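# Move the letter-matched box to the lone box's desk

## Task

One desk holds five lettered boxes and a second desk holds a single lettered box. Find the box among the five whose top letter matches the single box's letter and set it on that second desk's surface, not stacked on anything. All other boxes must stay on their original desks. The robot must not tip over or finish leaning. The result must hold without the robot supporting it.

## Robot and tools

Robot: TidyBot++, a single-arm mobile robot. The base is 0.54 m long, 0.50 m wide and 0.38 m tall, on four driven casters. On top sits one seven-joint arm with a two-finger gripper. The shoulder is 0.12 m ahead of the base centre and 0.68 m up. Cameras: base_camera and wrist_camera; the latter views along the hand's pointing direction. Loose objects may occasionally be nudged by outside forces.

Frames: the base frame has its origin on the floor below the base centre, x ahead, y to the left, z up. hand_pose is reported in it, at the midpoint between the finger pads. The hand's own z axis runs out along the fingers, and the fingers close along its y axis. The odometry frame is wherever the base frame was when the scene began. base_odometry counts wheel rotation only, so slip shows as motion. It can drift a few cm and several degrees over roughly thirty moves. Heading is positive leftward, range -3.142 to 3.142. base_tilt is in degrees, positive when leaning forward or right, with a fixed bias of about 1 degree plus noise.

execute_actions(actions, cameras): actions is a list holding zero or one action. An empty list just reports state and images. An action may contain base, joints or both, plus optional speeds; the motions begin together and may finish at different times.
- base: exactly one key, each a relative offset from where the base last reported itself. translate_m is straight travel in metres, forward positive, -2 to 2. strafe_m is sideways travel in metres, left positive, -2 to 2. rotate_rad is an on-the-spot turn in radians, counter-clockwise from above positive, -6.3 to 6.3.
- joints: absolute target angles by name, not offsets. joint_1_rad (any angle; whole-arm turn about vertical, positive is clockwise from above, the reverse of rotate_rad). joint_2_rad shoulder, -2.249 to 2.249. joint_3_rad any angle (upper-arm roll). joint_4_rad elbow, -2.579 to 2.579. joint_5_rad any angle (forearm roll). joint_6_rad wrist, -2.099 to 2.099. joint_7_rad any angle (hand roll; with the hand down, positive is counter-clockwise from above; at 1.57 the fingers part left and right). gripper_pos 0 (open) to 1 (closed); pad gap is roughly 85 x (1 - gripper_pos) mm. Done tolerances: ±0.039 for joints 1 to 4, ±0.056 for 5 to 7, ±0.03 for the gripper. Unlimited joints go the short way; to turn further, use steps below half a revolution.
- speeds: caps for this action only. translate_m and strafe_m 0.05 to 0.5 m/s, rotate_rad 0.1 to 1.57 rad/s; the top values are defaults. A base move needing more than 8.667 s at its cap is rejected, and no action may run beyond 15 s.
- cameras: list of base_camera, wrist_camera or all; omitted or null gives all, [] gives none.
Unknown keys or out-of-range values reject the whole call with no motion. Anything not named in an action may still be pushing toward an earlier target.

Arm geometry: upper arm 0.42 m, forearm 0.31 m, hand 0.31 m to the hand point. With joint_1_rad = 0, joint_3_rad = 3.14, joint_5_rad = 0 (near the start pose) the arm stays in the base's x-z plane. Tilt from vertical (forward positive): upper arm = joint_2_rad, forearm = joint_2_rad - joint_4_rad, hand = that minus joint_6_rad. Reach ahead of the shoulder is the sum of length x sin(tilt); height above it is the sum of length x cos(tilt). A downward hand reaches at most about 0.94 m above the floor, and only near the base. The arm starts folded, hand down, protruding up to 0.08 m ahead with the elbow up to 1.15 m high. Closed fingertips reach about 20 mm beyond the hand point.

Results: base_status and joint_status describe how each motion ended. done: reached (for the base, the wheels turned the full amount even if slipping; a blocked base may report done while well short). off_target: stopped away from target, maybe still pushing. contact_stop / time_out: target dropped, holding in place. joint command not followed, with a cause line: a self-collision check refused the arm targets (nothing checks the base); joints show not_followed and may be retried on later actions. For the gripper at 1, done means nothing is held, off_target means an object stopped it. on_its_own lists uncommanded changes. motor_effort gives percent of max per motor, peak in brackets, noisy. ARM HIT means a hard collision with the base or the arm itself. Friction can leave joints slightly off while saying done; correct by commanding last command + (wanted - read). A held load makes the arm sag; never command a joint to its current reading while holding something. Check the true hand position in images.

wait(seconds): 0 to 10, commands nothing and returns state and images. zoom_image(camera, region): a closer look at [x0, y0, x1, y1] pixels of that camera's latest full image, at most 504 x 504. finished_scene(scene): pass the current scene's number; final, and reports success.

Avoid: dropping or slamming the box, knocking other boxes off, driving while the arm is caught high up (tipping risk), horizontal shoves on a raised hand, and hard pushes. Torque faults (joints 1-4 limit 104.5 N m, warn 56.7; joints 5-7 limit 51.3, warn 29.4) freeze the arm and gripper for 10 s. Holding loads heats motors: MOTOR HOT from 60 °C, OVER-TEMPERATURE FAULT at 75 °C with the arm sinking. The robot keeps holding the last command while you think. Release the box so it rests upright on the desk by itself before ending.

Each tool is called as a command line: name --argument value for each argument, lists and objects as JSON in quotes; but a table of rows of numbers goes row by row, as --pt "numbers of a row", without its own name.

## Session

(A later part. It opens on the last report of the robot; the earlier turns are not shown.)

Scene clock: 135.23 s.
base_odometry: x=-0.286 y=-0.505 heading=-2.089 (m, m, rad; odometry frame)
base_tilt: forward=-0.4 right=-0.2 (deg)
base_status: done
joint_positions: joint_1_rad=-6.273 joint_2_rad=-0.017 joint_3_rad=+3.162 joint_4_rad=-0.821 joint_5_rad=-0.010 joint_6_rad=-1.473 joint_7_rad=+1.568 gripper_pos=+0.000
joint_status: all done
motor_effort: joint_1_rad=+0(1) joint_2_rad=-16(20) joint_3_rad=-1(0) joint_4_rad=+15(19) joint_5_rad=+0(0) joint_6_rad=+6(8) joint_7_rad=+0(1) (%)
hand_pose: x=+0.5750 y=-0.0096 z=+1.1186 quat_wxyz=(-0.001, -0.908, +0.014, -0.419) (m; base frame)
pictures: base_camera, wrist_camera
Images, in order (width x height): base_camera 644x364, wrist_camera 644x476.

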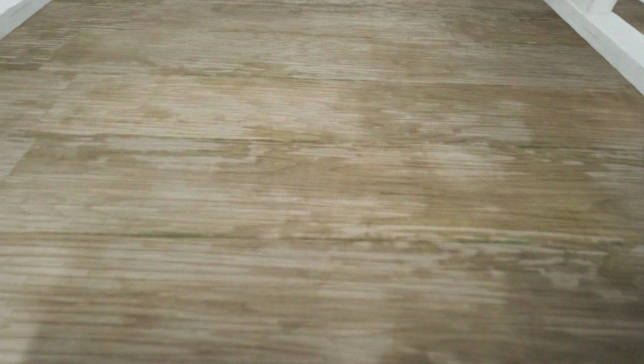

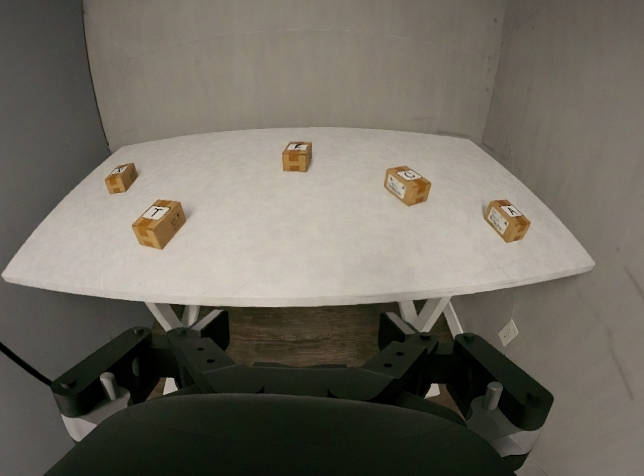

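execute_actions --actions '[{"base":{"strafe_m":0.45}}]'

execute_actions --actions '[{"base":{"translate_m":0.25}}]'

Scene clock: 155.27 s.
base_odometry: x=+0.105 y=-0.728 heading=-2.090 (m, m, rad; odometry frame)
base_tilt: forward=-0.4 right=-0.2 (deg)
base_status: done
joint_positions: joint_1_rad=-6.279 joint_2_rad=-0.016 joint_3_rad=+3.162 joint_4_rad=-0.821 joint_5_rad=-0.010 joint_6_rad=-1.474 joint_7_rad=+1.568 gripper_pos=+0.000
joint_status: not commanded
motor_effort: joint_1_rad=+0(2) joint_2_rad=-16(17) joint_3_rad=+0(3) joint_4_rad=+15(15) joint_5_rad=+0(1) joint_6_rad=+6(5) joint_7_rad=+0(0) (%)
hand_pose: x=+0.5755 y=-0.0072 z=+1.1179 quat_wxyz=(+0.000, -0.908, +0.011, -0.418) (m; base frame)
pictures: base_camera, wrist_camera
Images, in order (width x height): base_camera 644x364, wrist_camera 644x476.

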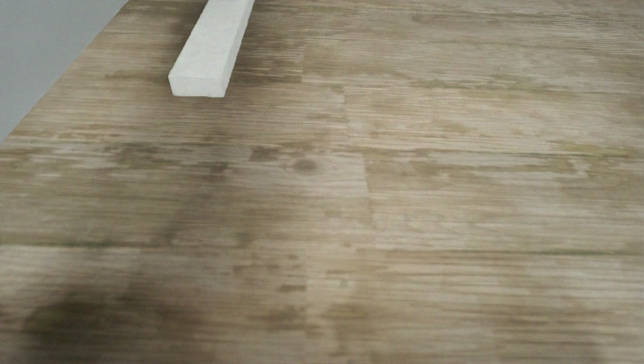

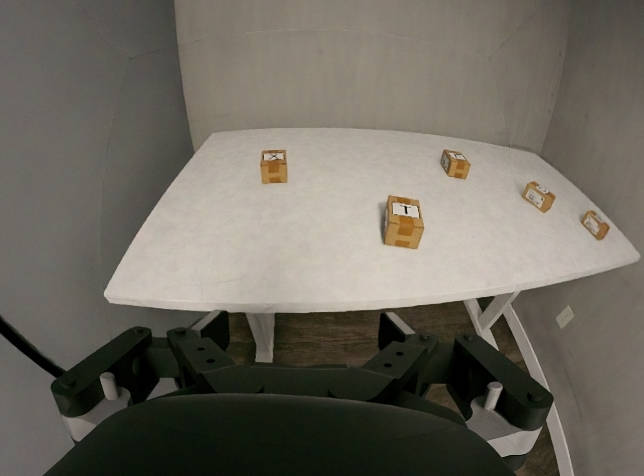

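Scene clock: 157.03 s.
base_odometry: x=-0.018 y=-0.946 heading=-2.089 (m, m, rad; odometry frame)
base_tilt: forward=-0.4 right=-0.2 (deg)
base_status: done
joint_positions: joint_1_rad=-6.279 joint_2_rad=+0.005 joint_3_rad=+3.162 joint_4_rad=-0.820 joint_5_rad=-0.010 joint_6_rad=-1.476 joint_7_rad=+1.568 gripper_pos=+0.000
joint_status: not commanded
motor_effort: joint_1_rad=+0(1) joint_2_rad=-17(21) joint_3_rad=-1(1) joint_4_rad=+15(17) joint_5_rad=+0(1) joint_6_rad=+6(6) joint_7_rad=+0(0) (%)
hand_pose: x=+0.5841 y=-0.0073 z=+1.1083 quat_wxyz=(+0.000, -0.913, +0.011, -0.408) (m; base frame)
pictures: base_camera, wrist_camera
Images, in order (width x height): base_camera 644x364, wrist_camera 644x476.

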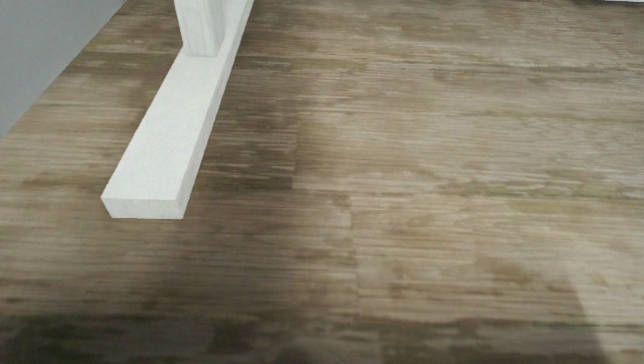

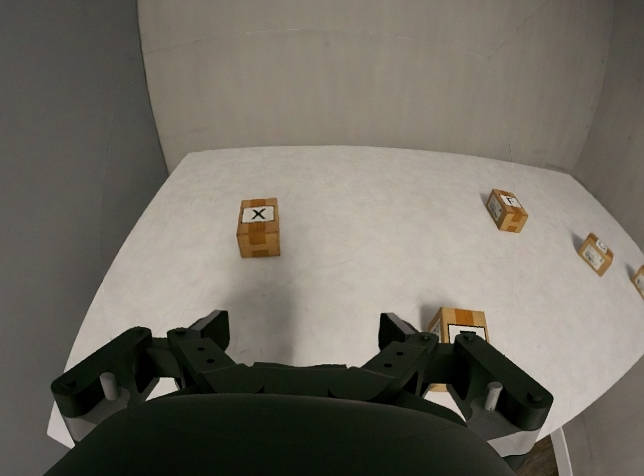

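execute_actions --actions '[{"base":{"strafe_m":0.12}}]' --cameras '["base_camera"]'

execute_actions --actions '[{"base":{"translate_m":0.12},"joints":{"joint_1_rad":-0.03,"joint_2_rad":-0.013,"joint_3_rad":3.12,"joint_4_rad":-1.28,"joint_5_rad":0.01,"joint_6_rad":-0.93}}]'

Scene clock: 180.33 s.
base_odometry: x=+0.086 y=-1.006 heading=-2.089 (m, m, rad; odometry frame)
base_tilt: forward=-0.4 right=-0.2 (deg)
base_status: done
joint_positions: joint_1_rad=-6.282 joint_2_rad=+0.005 joint_3_rad=+3.162 joint_4_rad=-0.820 joint_5_rad=-0.010 joint_6_rad=-1.476 joint_7_rad=+1.568 gripper_pos=+0.000
joint_status: not commanded
motor_effort: joint_1_rad=+1(2) joint_2_rad=-17(18) joint_3_rad=+0(4) joint_4_rad=+15(16) joint_5_rad=-1(2) joint_6_rad=+5(5) joint_7_rad=-1(0) (%)
hand_pose: x=+0.5841 y=-0.0058 z=+1.1082 quat_wxyz=(+0.001, -0.913, +0.010, -0.408) (m; base frame)
pictures: base_camera
Images, in order (width x height): base_camera 644x364.

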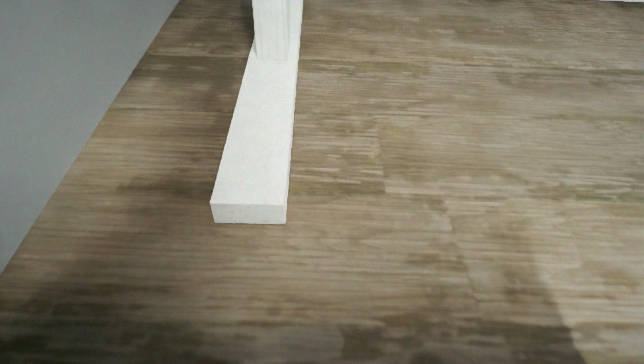

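Scene clock: 182.00 s.
base_odometry: x=+0.027 y=-1.110 heading=-2.089 (m, m, rad; odometry frame)
base_tilt: forward=-0.4 right=-0.2 (deg)
base_status: done
joint_positions: joint_1_rad=-6.298 joint_2_rad=-0.002 joint_3_rad=+3.141 joint_4_rad=-1.258 joint_5_rad=-0.010 joint_6_rad=-0.955 joint_7_rad=+1.568 gripper_pos=+0.000
joint_status: all done
motor_effort: joint_1_rad=+1(1) joint_2_rad=-21(24) joint_3_rad=-1(2) joint_4_rad=+19(20) joint_5_rad=-1(1) joint_6_rad=+6(6) joint_7_rad=+0(0) (%)
hand_pose: x=+0.6664 y=+0.0123 z=+1.0138 quat_wxyz=(+0.009, -0.894, -0.005, -0.448) (m; base frame)
pictures: base_camera, wrist_camera
Images, in order (width x height): base_camera 644x364, wrist_camera 644x476.

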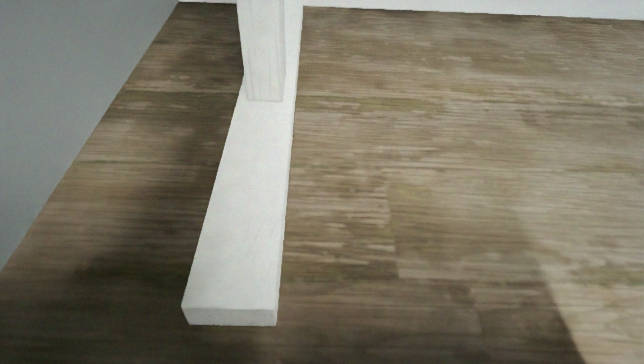

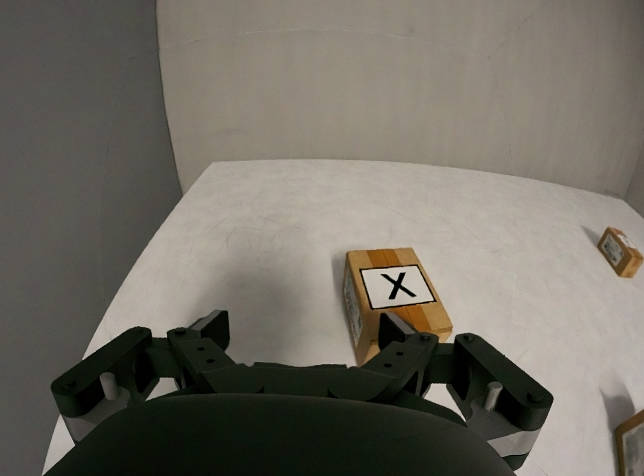

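execute_actions --actions '[{"base":{"strafe_m":-0.08}}]'

Scene clock: 192.47 s.
base_odometry: x=-0.043 y=-1.071 heading=-2.089 (m, m, rad; odometry frame)
base_tilt: forward=-0.4 right=-0.2 (deg)
base_status: done
joint_positions: joint_1_rad=-6.305 joint_2_rad=-0.002 joint_3_rad=+3.134 joint_4_rad=-1.258 joint_5_rad=-0.010 joint_6_rad=-0.955 joint_7_rad=+1.568 gripper_pos=+0.000
joint_status: not commanded
motor_effort: joint_1_rad=+0(3) joint_2_rad=-20(22) joint_3_rad=-1(3) joint_4_rad=+19(20) joint_5_rad=-1(1) joint_6_rad=+6(6) joint_7_rad=+0(0) (%)
hand_pose: x=+0.6662 y=+0.0200 z=+1.0140 quat_wxyz=(+0.012, -0.894, -0.011, -0.449) (m; base frame)
pictures: base_camera, wrist_camera
Images, in order (width x height): base_camera 644x364, wrist_camera 644x476.

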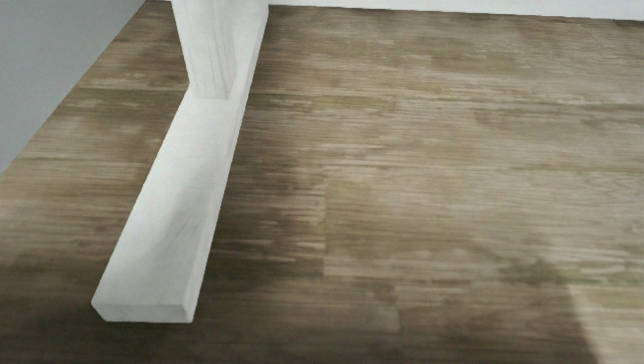

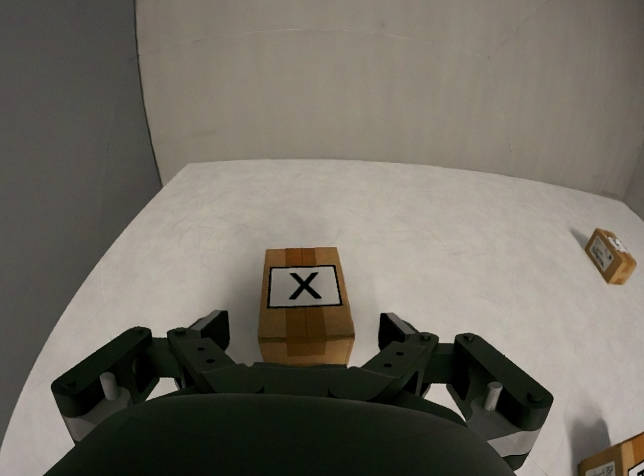

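execute_actions --actions '[{"joints":{"joint_2_rad":0.11,"joint_4_rad":-1.32,"joint_6_rad":-0.77}}]' --cameras '["wrist_camera"]'

Scene clock: 200.50 s.
base_odometry: x=-0.043 y=-1.071 heading=-2.089 (m, m, rad; odometry frame)
base_tilt: forward=-0.4 right=-0.2 (deg)
base_status: not commanded
joint_positions: joint_1_rad=-6.305 joint_2_rad=+0.111 joint_3_rad=+3.134 joint_4_rad=-1.300 joint_5_rad=-0.010 joint_6_rad=-0.794 joint_7_rad=+1.568 gripper_pos=+0.000
joint_status: all done
motor_effort: joint_1_rad=+0(1) joint_2_rad=-26(29) joint_3_rad=-1(1) joint_4_rad=+20(21) joint_5_rad=+0(1) joint_6_rad=+6(7) joint_7_rad=+0(0) (%)
hand_pose: x=+0.7263 y=+0.0212 z=+0.9657 quat_wxyz=(+0.012, -0.892, -0.010, -0.451) (m; base frame)
pictures: wrist_camera
Images, in order (width x height): wrist_camera 644x476.

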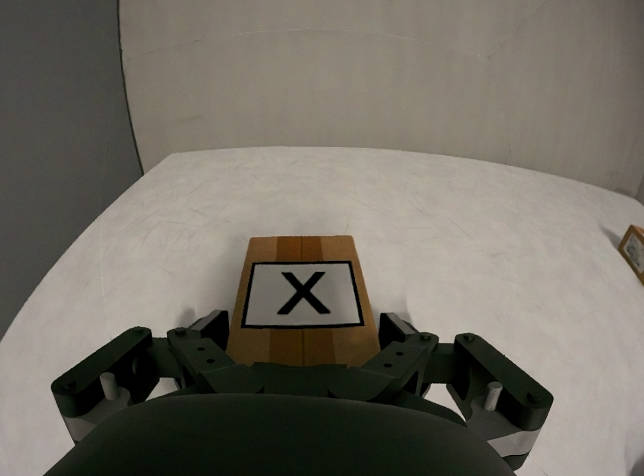

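execute_actions --actions '[{"joints":{"joint_2_rad":0.15}}]' --cameras '["wrist_camera"]'

Scene clock: 204.80 s.
base_odometry: x=-0.043 y=-1.071 heading=-2.089 (m, m, rad; odometry frame)
base_tilt: forward=-0.4 right=-0.2 (deg)
base_status: not commanded
joint_positions: joint_1_rad=-6.305 joint_2_rad=+0.124 joint_3_rad=+3.134 joint_4_rad=-1.300 joint_5_rad=-0.010 joint_6_rad=-0.788 joint_7_rad=+1.568 gripper_pos=+0.000
joint_status: all done
motor_effort: joint_1_rad=+0(0) joint_2_rad=-24(26) joint_3_rad=-1(1) joint_4_rad=+18(20) joint_5_rad=-1(1) joint_6_rad=+5(6) joint_7_rad=+0(1) (%)
hand_pose: x=+0.7310 y=+0.0213 z=+0.9595 quat_wxyz=(+0.012, -0.894, -0.010, -0.448) (m; base frame)
pictures: wrist_camera
Images, in order (width x height): wrist_camera 644x476.

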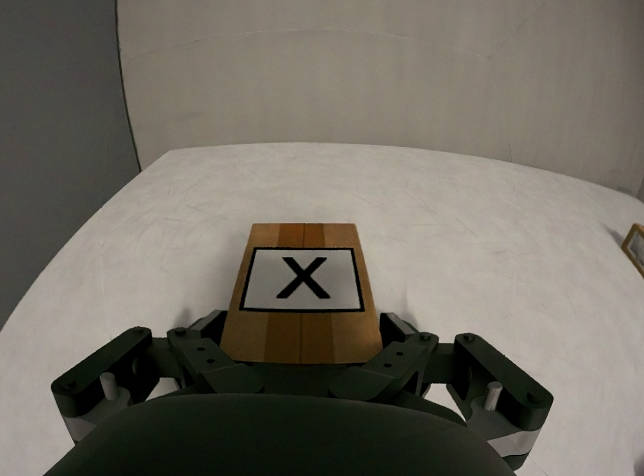

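execute_actions --actions '[{"joints":{"joint_2_rad":0.12,"gripper_pos":1.0}}]' --cameras '["wrist_camera"]'

execute_actions --actions '[{"joints":{"joint_2_rad":-0.05}}]'

Scene clock: 209.47 s.
base_odometry: x=-0.043 y=-1.071 heading=-2.089 (m, m, rad; odometry frame)
base_tilt: forward=-0.4 right=-0.2 (deg)
base_status: not commanded
joint_positions: joint_1_rad=-6.305 joint_2_rad=+0.111 joint_3_rad=+3.134 joint_4_rad=-1.303 joint_5_rad=-0.010 joint_6_rad=-0.777 joint_7_rad=+1.568 gripper_pos=+0.343
joint_status: gripper_pos off_target (ended at +0.343, target +1.000); the others done
motor_effort: joint_1_rad=+0(0) joint_2_rad=-24(27) joint_3_rad=-1(2) joint_4_rad=+18(20) joint_5_rad=+0(2) joint_6_rad=+5(7) joint_7_rad=-1(1) (%)
hand_pose: x=+0.7291 y=+0.0213 z=+0.9677 quat_wxyz=(+0.013, -0.889, -0.010, -0.457) (m; base frame)
pictures: wrist_camera
Images, in order (width x height): wrist_camera 644x476.

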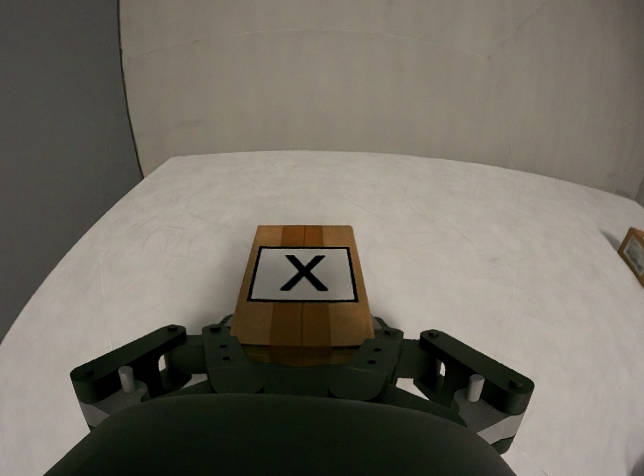

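Scene clock: 210.87 s.
base_odometry: x=-0.043 y=-1.071 heading=-2.089 (m, m, rad; odometry frame)
base_tilt: forward=-0.4 right=-0.2 (deg)
base_status: not commanded
joint_positions: joint_1_rad=-6.305 joint_2_rad=-0.050 joint_3_rad=+3.134 joint_4_rad=-1.314 joint_5_rad=-0.010 joint_6_rad=-0.777 joint_7_rad=+1.568 gripper_pos=+0.343
joint_status: all done
motor_effort: joint_1_rad=+0(0) joint_2_rad=-20(30) joint_3_rad=-1(1) joint_4_rad=+21(22) joint_5_rad=-1(1) joint_6_rad=+8(7) joint_7_rad=+0(0) (%)
hand_pose: x=+0.6748 y=+0.0201 z=+1.0559 quat_wxyz=(+0.013, -0.852, -0.010, -0.523) (m; base frame)
pictures: base_camera, wrist_camera
Images, in order (width x height): base_camera 644x364, wrist_camera 644x476.

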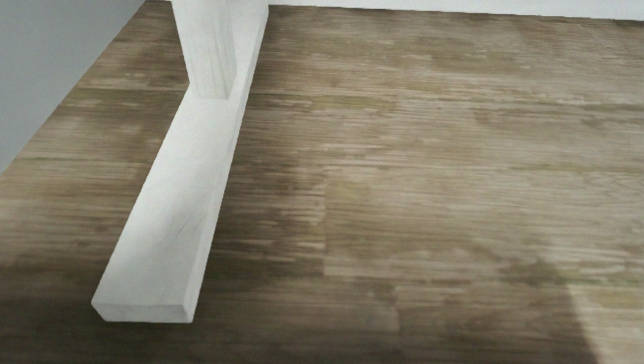

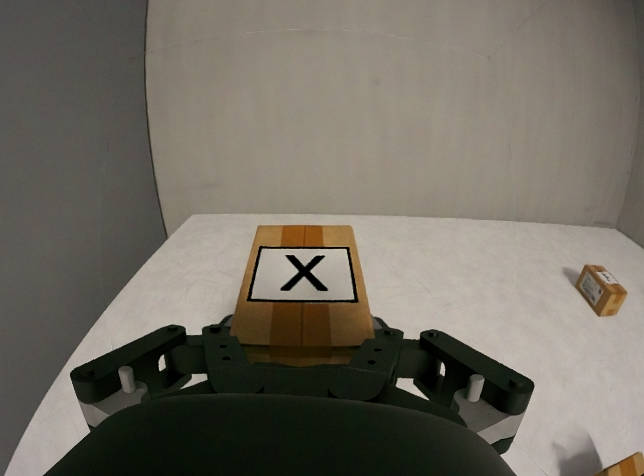

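execute_actions --actions '[{"base":{"translate_m":-0.5}}]' --cameras '[]'

execute_actions --actions '[{"base":{"strafe_m":-0.49},"joints":{"joint_1_rad":0.0,"joint_2_rad":-0.5,"joint_3_rad":3.14,"joint_4_rad":-1.9,"joint_6_rad":-0.8}}]'

execute_actions --actions '[{"base":{"translate_m":-1.62}}]'

Scene clock: 221.73 s.
base_odometry: x=+0.204 y=-0.636 heading=-2.088 (m, m, rad; odometry frame)
base_tilt: forward=-0.4 right=-0.2 (deg)
base_status: done
joint_positions: joint_1_rad=-6.305 joint_2_rad=-0.053 joint_3_rad=+3.134 joint_4_rad=-1.314 joint_5_rad=-0.010 joint_6_rad=-0.777 joint_7_rad=+1.568 gripper_pos=+0.343
joint_status: not commanded
motor_effort: joint_1_rad=+0(1) joint_2_rad=-21(24) joint_3_rad=+0(0) joint_4_rad=+21(22) joint_5_rad=+0(0) joint_6_rad=+8(9) joint_7_rad=+0(1) (%)
hand_pose: x=+0.6737 y=+0.0201 z=+1.0575 quat_wxyz=(+0.013, -0.852, -0.010, -0.524) (m; base frame)
pictures: none
No camera images: the call's "cameras" was empty. Leave "cameras" out to get every camera's image.

Scene clock: 224.07 s.
base_odometry: x=-0.222 y=-0.393 heading=-2.089 (m, m, rad; odometry frame)
base_tilt: forward=-0.4 right=-0.2 (deg)
base_status: done
joint_positions: joint_1_rad=-6.295 joint_2_rad=-0.485 joint_3_rad=+3.135 joint_4_rad=-1.884 joint_5_rad=-0.010 joint_6_rad=-0.780 joint_7_rad=+1.568 gripper_pos=+0.343
joint_status: all done
motor_effort: joint_1_rad=+1(3) joint_2_rad=-5(21) joint_3_rad=+0(2) joint_4_rad=+21(21) joint_5_rad=+1(1) joint_6_rad=+7(9) joint_7_rad=+0(0) (%)
hand_pose: x=+0.4878 y=+0.0110 z=+0.9299 quat_wxyz=(+0.008, -0.886, -0.006, -0.463) (m; base frame)
pictures: base_camera, wrist_camera
Images, in order (width x height): base_camera 644x364, wrist_camera 644x476.

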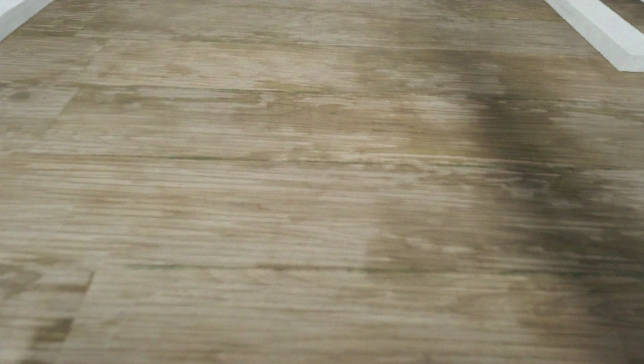

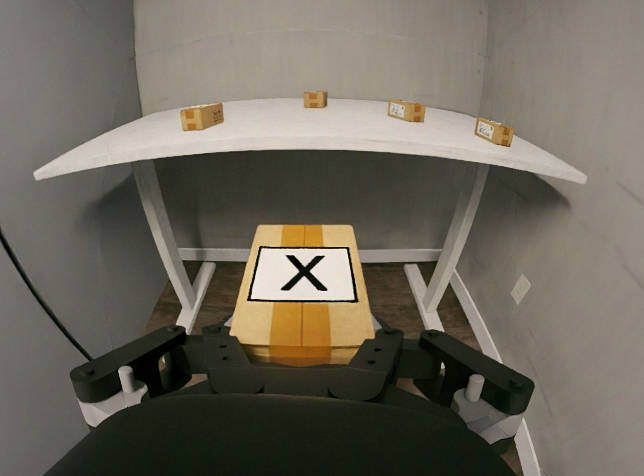

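Scene clock: 228.67 s.
base_odometry: x=+0.580 y=+1.015 heading=-2.089 (m, m, rad; odometry frame)
base_tilt: forward=-0.4 right=-0.1 (deg)
base_status: done
joint_positions: joint_1_rad=-6.295 joint_2_rad=-0.492 joint_3_rad=+3.135 joint_4_rad=-1.885 joint_5_rad=-0.010 joint_6_rad=-0.783 joint_7_rad=+1.568 gripper_pos=+0.343
joint_status: not commanded
motor_effort: joint_1_rad=+0(0) joint_2_rad=-5(10) joint_3_rad=-1(1) joint_4_rad=+21(22) joint_5_rad=-1(1) joint_6_rad=+7(7) joint_7_rad=-1(1) (%)
hand_pose: x=+0.4854 y=+0.0110 z=+0.9314 quat_wxyz=(+0.008, -0.886, -0.006, -0.464) (m; base frame)
pictures: base_camera, wrist_camera
Images, in order (width x height): base_camera 644x364, wrist_camera 644x476.

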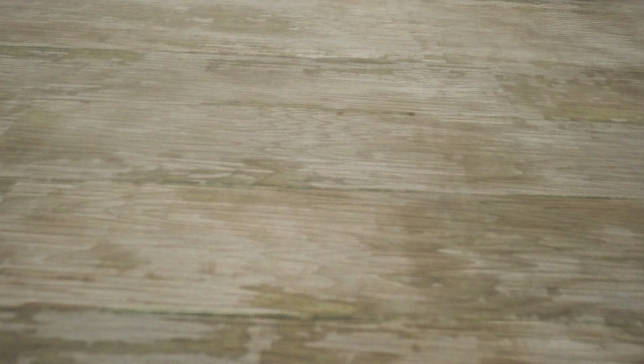

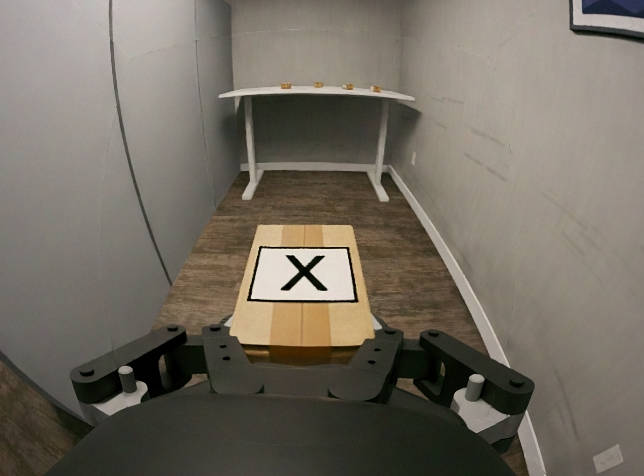

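execute_actions --actions '[{"base":{"rotate_rad":1.57}}]'

execute_actions --actions '[{"base":{"translate_m":1.9}}]'

Scene clock: 235.53 s.
base_odometry: x=+0.580 y=+1.015 heading=-0.520 (m, m, rad; odometry frame)
base_tilt: forward=-0.4 right=-0.2 (deg)
base_status: done
joint_positions: joint_1_rad=-6.293 joint_2_rad=-0.492 joint_3_rad=+3.135 joint_4_rad=-1.885 joint_5_rad=-0.010 joint_6_rad=-0.783 joint_7_rad=+1.568 gripper_pos=+0.343
joint_status: not commanded
motor_effort: joint_1_rad=+0(1) joint_2_rad=-4(6) joint_3_rad=+0(2) joint_4_rad=+21(21) joint_5_rad=-1(1) joint_6_rad=+7(7) joint_7_rad=+0(0) (%)
hand_pose: x=+0.4855 y=+0.0102 z=+0.9314 quat_wxyz=(+0.008, -0.886, -0.005, -0.464) (m; base frame)
pictures: base_camera, wrist_camera
Images, in order (width x height): base_camera 644x364, wrist_camera 644x476.

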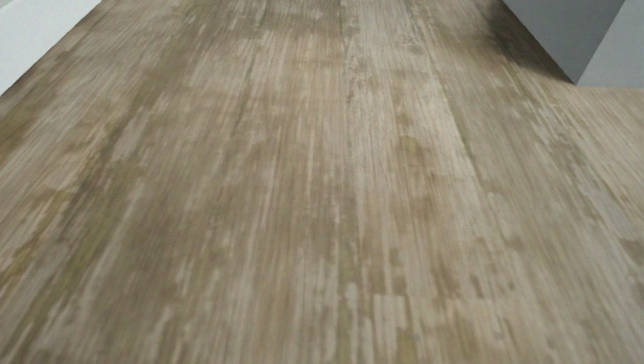

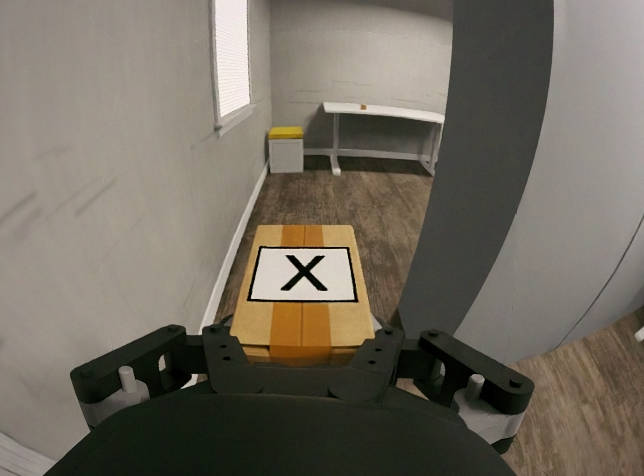

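Scene clock: 240.70 s.
base_odometry: x=+2.231 y=+0.074 heading=-0.519 (m, m, rad; odometry frame)
base_tilt: forward=-0.4 right=-0.2 (deg)
base_status: done
joint_positions: joint_1_rad=-6.293 joint_2_rad=-0.494 joint_3_rad=+3.135 joint_4_rad=-1.885 joint_5_rad=-0.010 joint_6_rad=-0.784 joint_7_rad=+1.568 gripper_pos=+0.343
joint_status: not commanded
motor_effort: joint_1_rad=+0(0) joint_2_rad=-4(8) joint_3_rad=+0(1) joint_4_rad=+21(21) joint_5_rad=-1(1) joint_6_rad=+7(7) joint_7_rad=-1(0) (%)
hand_pose: x=+0.4849 y=+0.0102 z=+0.9316 quat_wxyz=(+0.008, -0.885, -0.005, -0.465) (m; base frame)
pictures: base_camera, wrist_camera
Images, in order (width x height): base_camera 644x364, wrist_camera 644x476.

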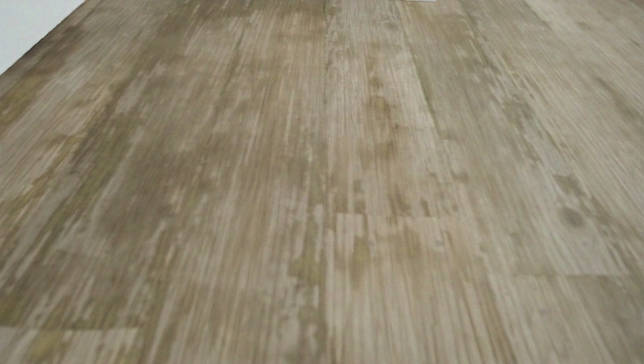

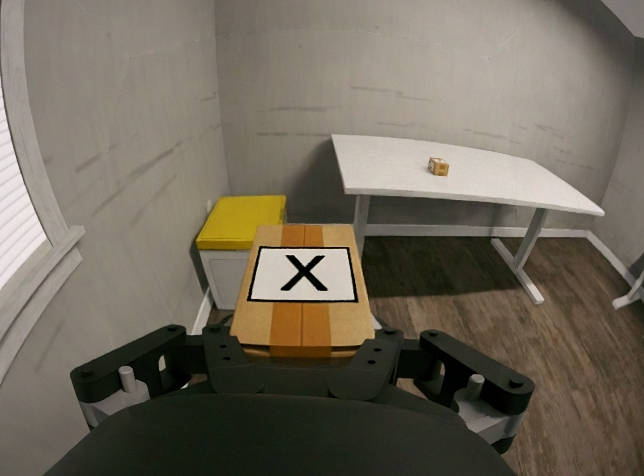

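execute_actions --actions '[{"base":{"strafe_m":-0.62}}]' --cameras '[]'

execute_actions --actions '[{"base":{"translate_m":0.68}}]'

Scene clock: 246.97 s.
base_odometry: x=+1.924 y=-0.465 heading=-0.518 (m, m, rad; odometry frame)
base_tilt: forward=-0.4 right=-0.2 (deg)
base_status: done
joint_positions: joint_1_rad=-6.293 joint_2_rad=-0.494 joint_3_rad=+3.135 joint_4_rad=-1.885 joint_5_rad=-0.010 joint_6_rad=-0.784 joint_7_rad=+1.568 gripper_pos=+0.343
joint_status: not commanded
motor_effort: joint_1_rad=+0(1) joint_2_rad=-4(5) joint_3_rad=+0(2) joint_4_rad=+20(21) joint_5_rad=-1(1) joint_6_rad=+7(7) joint_7_rad=+0(0) (%)
hand_pose: x=+0.4849 y=+0.0102 z=+0.9316 quat_wxyz=(+0.008, -0.885, -0.005, -0.465) (m; base frame)
pictures: none
No camera images: the call's "cameras" was empty. Leave "cameras" out to get every camera's image.

Scene clock: 249.70 s.
base_odometry: x=+2.515 y=-0.802 heading=-0.519 (m, m, rad; odometry frame)
base_tilt: forward=-0.4 right=-0.2 (deg)
base_status: done
joint_positions: joint_1_rad=-6.293 joint_2_rad=-0.494 joint_3_rad=+3.135 joint_4_rad=-1.885 joint_5_rad=-0.010 joint_6_rad=-0.784 joint_7_rad=+1.568 gripper_pos=+0.343
joint_status: not commanded
motor_effort: joint_1_rad=+0(0) joint_2_rad=-4(7) joint_3_rad=+0(0) joint_4_rad=+21(22) joint_5_rad=+0(1) joint_6_rad=+7(8) joint_7_rad=+0(0) (%)
hand_pose: x=+0.4847 y=+0.0102 z=+0.9314 quat_wxyz=(+0.008, -0.886, -0.005, -0.464) (m; base frame)
pictures: base_camera, wrist_camera
Images, in order (width x height): base_camera 644x364, wrist_camera 644x476.

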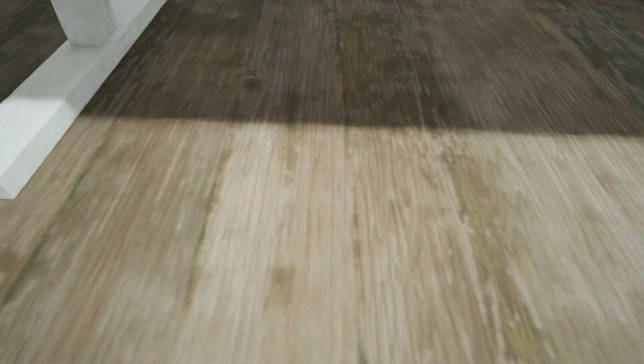

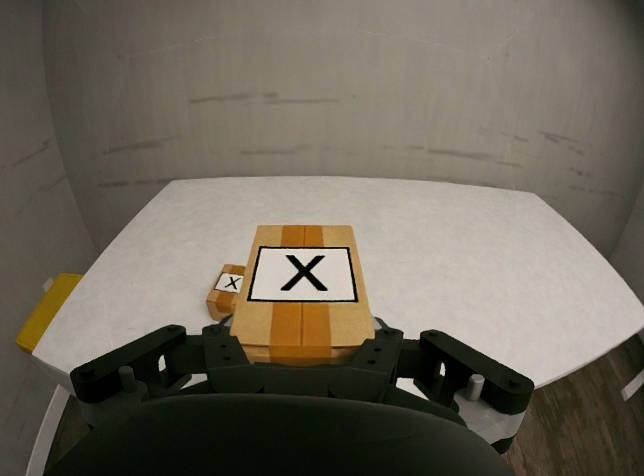

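execute_actions --actions '[{"base":{"strafe_m":-0.12},"joints":{"joint_2_rad":-0.3,"joint_4_rad":-1.8,"joint_6_rad":-0.6}}]' --cameras '[]'

execute_actions --actions '[{"joints":{"joint_2_rad":-0.06,"joint_4_rad":-2.04,"joint_6_rad":-0.21}}]'

Scene clock: 257.83 s.
base_odometry: x=+2.455 y=-0.907 heading=-0.519 (m, m, rad; odometry frame)
base_tilt: forward=-0.4 right=-0.2 (deg)
base_status: done
joint_positions: joint_1_rad=-6.292 joint_2_rad=-0.298 joint_3_rad=+3.137 joint_4_rad=-1.828 joint_5_rad=-0.010 joint_6_rad=-0.628 joint_7_rad=+1.568 gripper_pos=+0.343
joint_status: all done
motor_effort: joint_1_rad=+0(1) joint_2_rad=-11(13) joint_3_rad=-1(3) joint_4_rad=+21(21) joint_5_rad=+0(1) joint_6_rad=+8(8) joint_7_rad=+0(0) (%)
hand_pose: x=+0.5684 y=+0.0096 z=+0.9242 quat_wxyz=(+0.008, -0.882, -0.003, -0.472) (m; base frame)
pictures: none
No camera images: the call's "cameras" was empty. Leave "cameras" out to get every camera's image.

Scene clock: 259.27 s.
base_odometry: x=+2.455 y=-0.907 heading=-0.519 (m, m, rad; odometry frame)
base_tilt: forward=-0.4 right=-0.2 (deg)
base_status: not commanded
joint_positions: joint_1_rad=-6.292 joint_2_rad=-0.051 joint_3_rad=+3.137 joint_4_rad=-2.033 joint_5_rad=-0.010 joint_6_rad=-0.241 joint_7_rad=+1.568 gripper_pos=+0.343
joint_status: all done
motor_effort: joint_1_rad=+0(0) joint_2_rad=-19(23) joint_3_rad=-1(0) joint_4_rad=+19(21) joint_5_rad=-1(0) joint_6_rad=+7(8) joint_7_rad=+0(0) (%)
hand_pose: x=+0.6329 y=+0.0092 z=+0.7871 quat_wxyz=(+0.007, -0.897, -0.001, -0.443) (m; base frame)
pictures: base_camera, wrist_camera
Images, in order (width x height): base_camera 644x364, wrist_camera 644x476.

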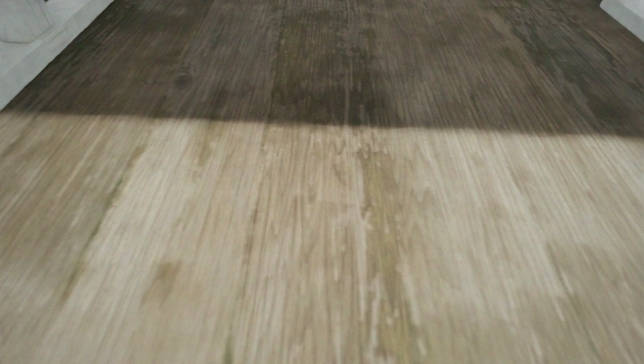

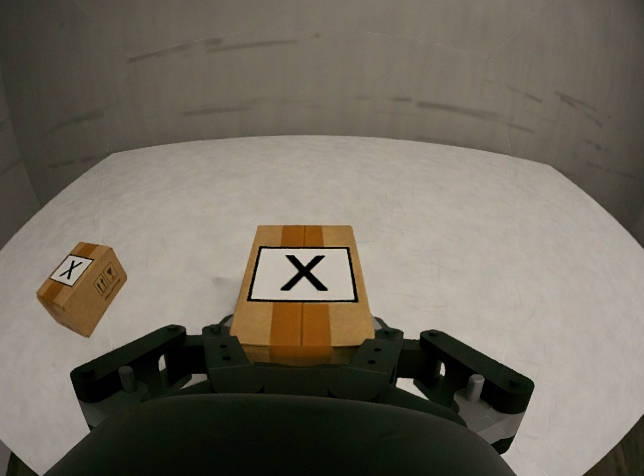

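execute_actions --actions '[{"joints":{"joint_2_rad":-0.01,"joint_6_rad":-0.17}}]' --cameras '["wrist_camera"]'

Scene clock: 264.90 s.
base_odometry: x=+2.455 y=-0.907 heading=-0.519 (m, m, rad; odometry frame)
base_tilt: forward=-0.4 right=-0.2 (deg)
base_status: not commanded
joint_positions: joint_1_rad=-6.292 joint_2_rad=-0.015 joint_3_rad=+3.137 joint_4_rad=-2.033 joint_5_rad=-0.010 joint_6_rad=-0.200 joint_7_rad=+1.568 gripper_pos=+0.343
joint_status: all done
motor_effort: joint_1_rad=+0(0) joint_2_rad=-21(22) joint_3_rad=-1(1) joint_4_rad=+19(20) joint_5_rad=+0(0) joint_6_rad=+7(7) joint_7_rad=+0(0) (%)
hand_pose: x=+0.6443 y=+0.0092 z=+0.7788 quat_wxyz=(+0.007, -0.895, -0.001, -0.446) (m; base frame)
pictures: wrist_camera
Images, in order (width x height): wrist_camera 644x476.

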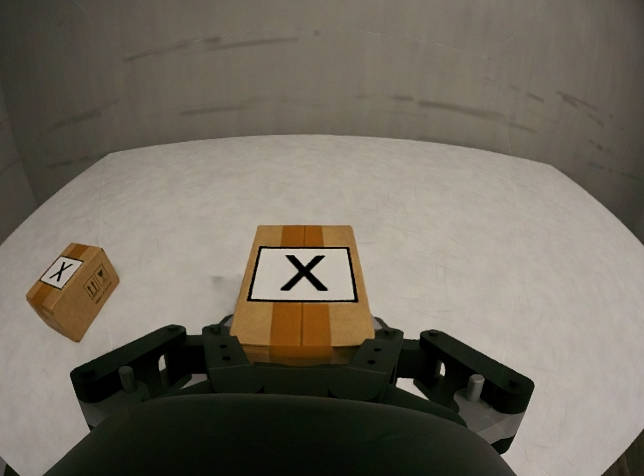

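execute_actions --actions '[{"joints":{"joint_2_rad":0.035}}]' --cameras '["wrist_camera"]'

Scene clock: 267.87 s.
base_odometry: x=+2.455 y=-0.907 heading=-0.519 (m, m, rad; odometry frame)
base_tilt: forward=-0.4 right=-0.2 (deg)
base_status: not commanded
joint_positions: joint_1_rad=-6.292 joint_2_rad=+0.030 joint_3_rad=+3.137 joint_4_rad=-2.033 joint_5_rad=-0.010 joint_6_rad=-0.200 joint_7_rad=+1.568 gripper_pos=+0.343
joint_status: all done
motor_effort: joint_1_rad=+0(0) joint_2_rad=-22(23) joint_3_rad=-1(1) joint_4_rad=+19(19) joint_5_rad=+0(1) joint_6_rad=+7(7) joint_7_rad=+0(1) (%)
hand_pose: x=+0.6482 y=+0.0092 z=+0.7550 quat_wxyz=(+0.007, -0.905, -0.001, -0.425) (m; base frame)
pictures: wrist_camera
Images, in order (width x height): wrist_camera 644x476.

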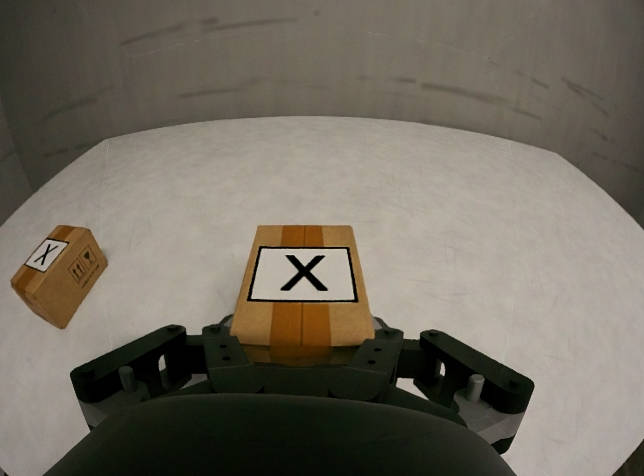

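execute_actions --actions '[{"joints":{"joint_2_rad":0.07,"joint_6_rad":-0.14}}]' --cameras '["wrist_camera"]'

Scene clock: 272.13 s.
base_odometry: x=+2.455 y=-0.907 heading=-0.519 (m, m, rad; odometry frame)
base_tilt: forward=-0.4 right=-0.2 (deg)
base_status: not commanded
joint_positions: joint_1_rad=-6.292 joint_2_rad=+0.063 joint_3_rad=+3.137 joint_4_rad=-2.033 joint_5_rad=-0.010 joint_6_rad=-0.169 joint_7_rad=+1.568 gripper_pos=+0.343
joint_status: all done
motor_effort: joint_1_rad=+0(0) joint_2_rad=-23(24) joint_3_rad=-1(1) joint_4_rad=+19(19) joint_5_rad=+0(0) joint_6_rad=+7(6) joint_7_rad=+0(0) (%)
hand_pose: x=+0.6564 y=+0.0092 z=+0.7447 quat_wxyz=(+0.007, -0.906, -0.001, -0.424) (m; base frame)
pictures: wrist_camera
Images, in order (width x height): wrist_camera 644x476.

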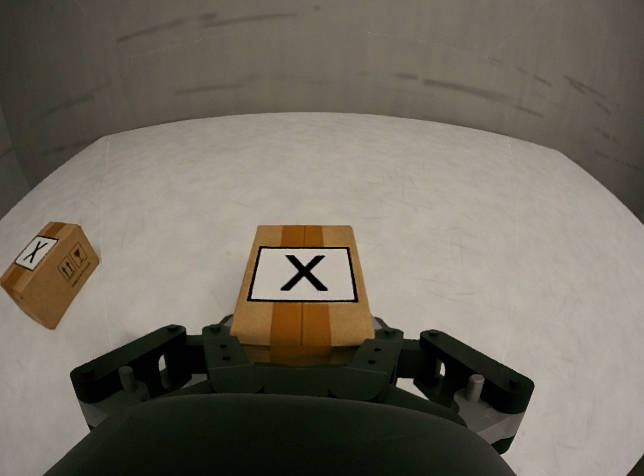

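execute_actions --actions '[{"joints":{"joint_2_rad":0.105,"joint_6_rad":-0.11}}]' --cameras '["wrist_camera"]'

Scene clock: 276.80 s.
base_odometry: x=+2.455 y=-0.907 heading=-0.519 (m, m, rad; odometry frame)
base_tilt: forward=-0.4 right=-0.2 (deg)
base_status: not commanded
joint_positions: joint_1_rad=-6.292 joint_2_rad=+0.087 joint_3_rad=+3.137 joint_4_rad=-2.033 joint_5_rad=-0.010 joint_6_rad=-0.132 joint_7_rad=+1.568 gripper_pos=+0.343
joint_status: all done
motor_effort: joint_1_rad=+0(0) joint_2_rad=-22(23) joint_3_rad=+0(1) joint_4_rad=+18(19) joint_5_rad=-1(1) joint_6_rad=+6(7) joint_7_rad=+0(0) (%)
hand_pose: x=+0.6653 y=+0.0092 z=+0.7408 quat_wxyz=(+0.007, -0.903, -0.001, -0.430) (m; base frame)
pictures: wrist_camera
Images, in order (width x height): wrist_camera 644x476.

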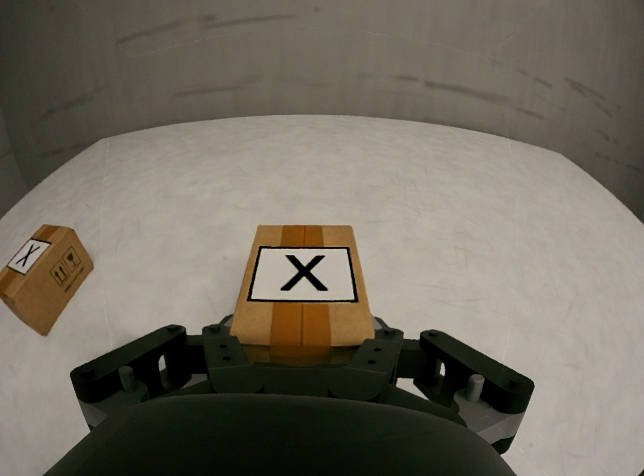

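execute_actions --actions '[{"joints":{"gripper_pos":0.0}}]' --cameras '["wrist_camera"]'

execute_actions --actions '[{"joints":{"joint_2_rad":-0.15}}]' --cameras '["wrist_camera"]'

Scene clock: 282.57 s.
base_odometry: x=+2.455 y=-0.907 heading=-0.519 (m, m, rad; odometry frame)
base_tilt: forward=-0.4 right=-0.2 (deg)
base_status: not commanded
joint_positions: joint_1_rad=-6.292 joint_2_rad=+0.087 joint_3_rad=+3.137 joint_4_rad=-2.033 joint_5_rad=-0.010 joint_6_rad=-0.132 joint_7_rad=+1.568 gripper_pos=+0.000
joint_status: all done
motor_effort: joint_1_rad=+0(0) joint_2_rad=-22(22) joint_3_rad=-1(1) joint_4_rad=+17(18) joint_5_rad=+0(0) joint_6_rad=+7(6) joint_7_rad=-1(0) (%)
hand_pose: x=+0.6653 y=+0.0092 z=+0.7408 quat_wxyz=(+0.007, -0.903, -0.001, -0.430) (m; base frame)
pictures: wrist_camera
Images, in order (width x height): wrist_camera 644x476.

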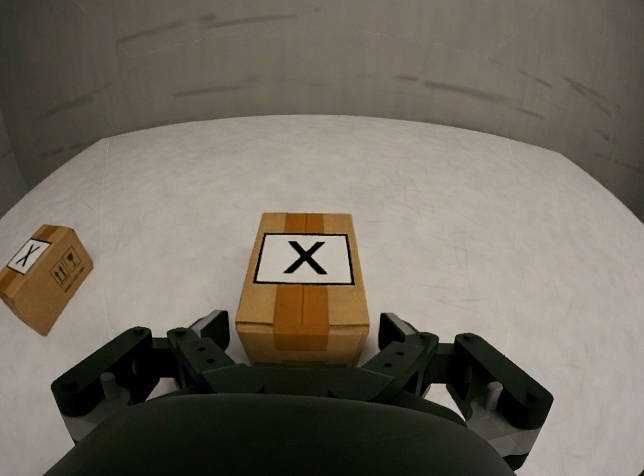

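Scene clock: 283.87 s.
base_odometry: x=+2.455 y=-0.907 heading=-0.519 (m, m, rad; odometry frame)
base_tilt: forward=-0.4 right=-0.2 (deg)
base_status: not commanded
joint_positions: joint_1_rad=-6.292 joint_2_rad=-0.150 joint_3_rad=+3.137 joint_4_rad=-2.033 joint_5_rad=-0.010 joint_6_rad=-0.132 joint_7_rad=+1.568 gripper_pos=+0.000
joint_status: all done
motor_effort: joint_1_rad=+0(0) joint_2_rad=-16(24) joint_3_rad=-1(0) joint_4_rad=+20(20) joint_5_rad=-1(0) joint_6_rad=+7(7) joint_7_rad=+0(0) (%)
hand_pose: x=+0.6363 y=+0.0090 z=+0.8673 quat_wxyz=(+0.007, -0.846, -0.001, -0.534) (m; base frame)
pictures: wrist_camera
Images, in order (width x height): wrist_camera 644x476.

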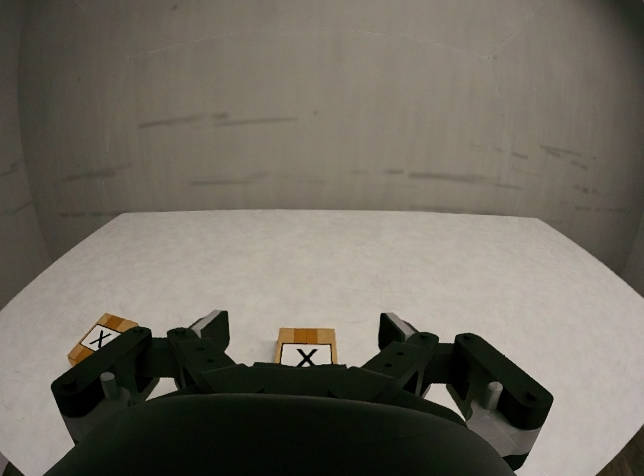

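execute_actions --actions '[{"base":{"translate_m":-0.2},"joints":{"joint_2_rad":-0.3,"joint_4_rad":-1.8,"joint_6_rad":-0.9}}]' --cameras '["wrist_camera"]'

Scene clock: 288.20 s.
base_odometry: x=+2.282 y=-0.808 heading=-0.518 (m, m, rad; odometry frame)
base_tilt: forward=-0.4 right=-0.2 (deg)
base_status: done
joint_positions: joint_1_rad=-6.292 joint_2_rad=-0.309 joint_3_rad=+3.137 joint_4_rad=-1.822 joint_5_rad=-0.010 joint_6_rad=-0.883 joint_7_rad=+1.568 gripper_pos=+0.000
joint_status: all done
motor_effort: joint_1_rad=+0(0) joint_2_rad=-10(19) joint_3_rad=+0(0) joint_4_rad=+19(19) joint_5_rad=-1(0) joint_6_rad=+5(7) joint_7_rad=+0(0) (%)
hand_pose: x=+0.5160 y=+0.0094 z=+0.8724 quat_wxyz=(+0.007, -0.931, -0.004, -0.364) (m; base frame)
pictures: wrist_camera
Images, in order (width x height): wrist_camera 644x476.

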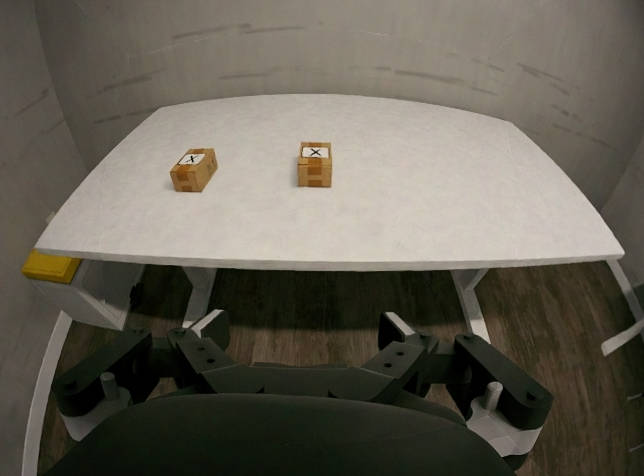

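finished_scene --scene 1

The scene is finished: the task was done.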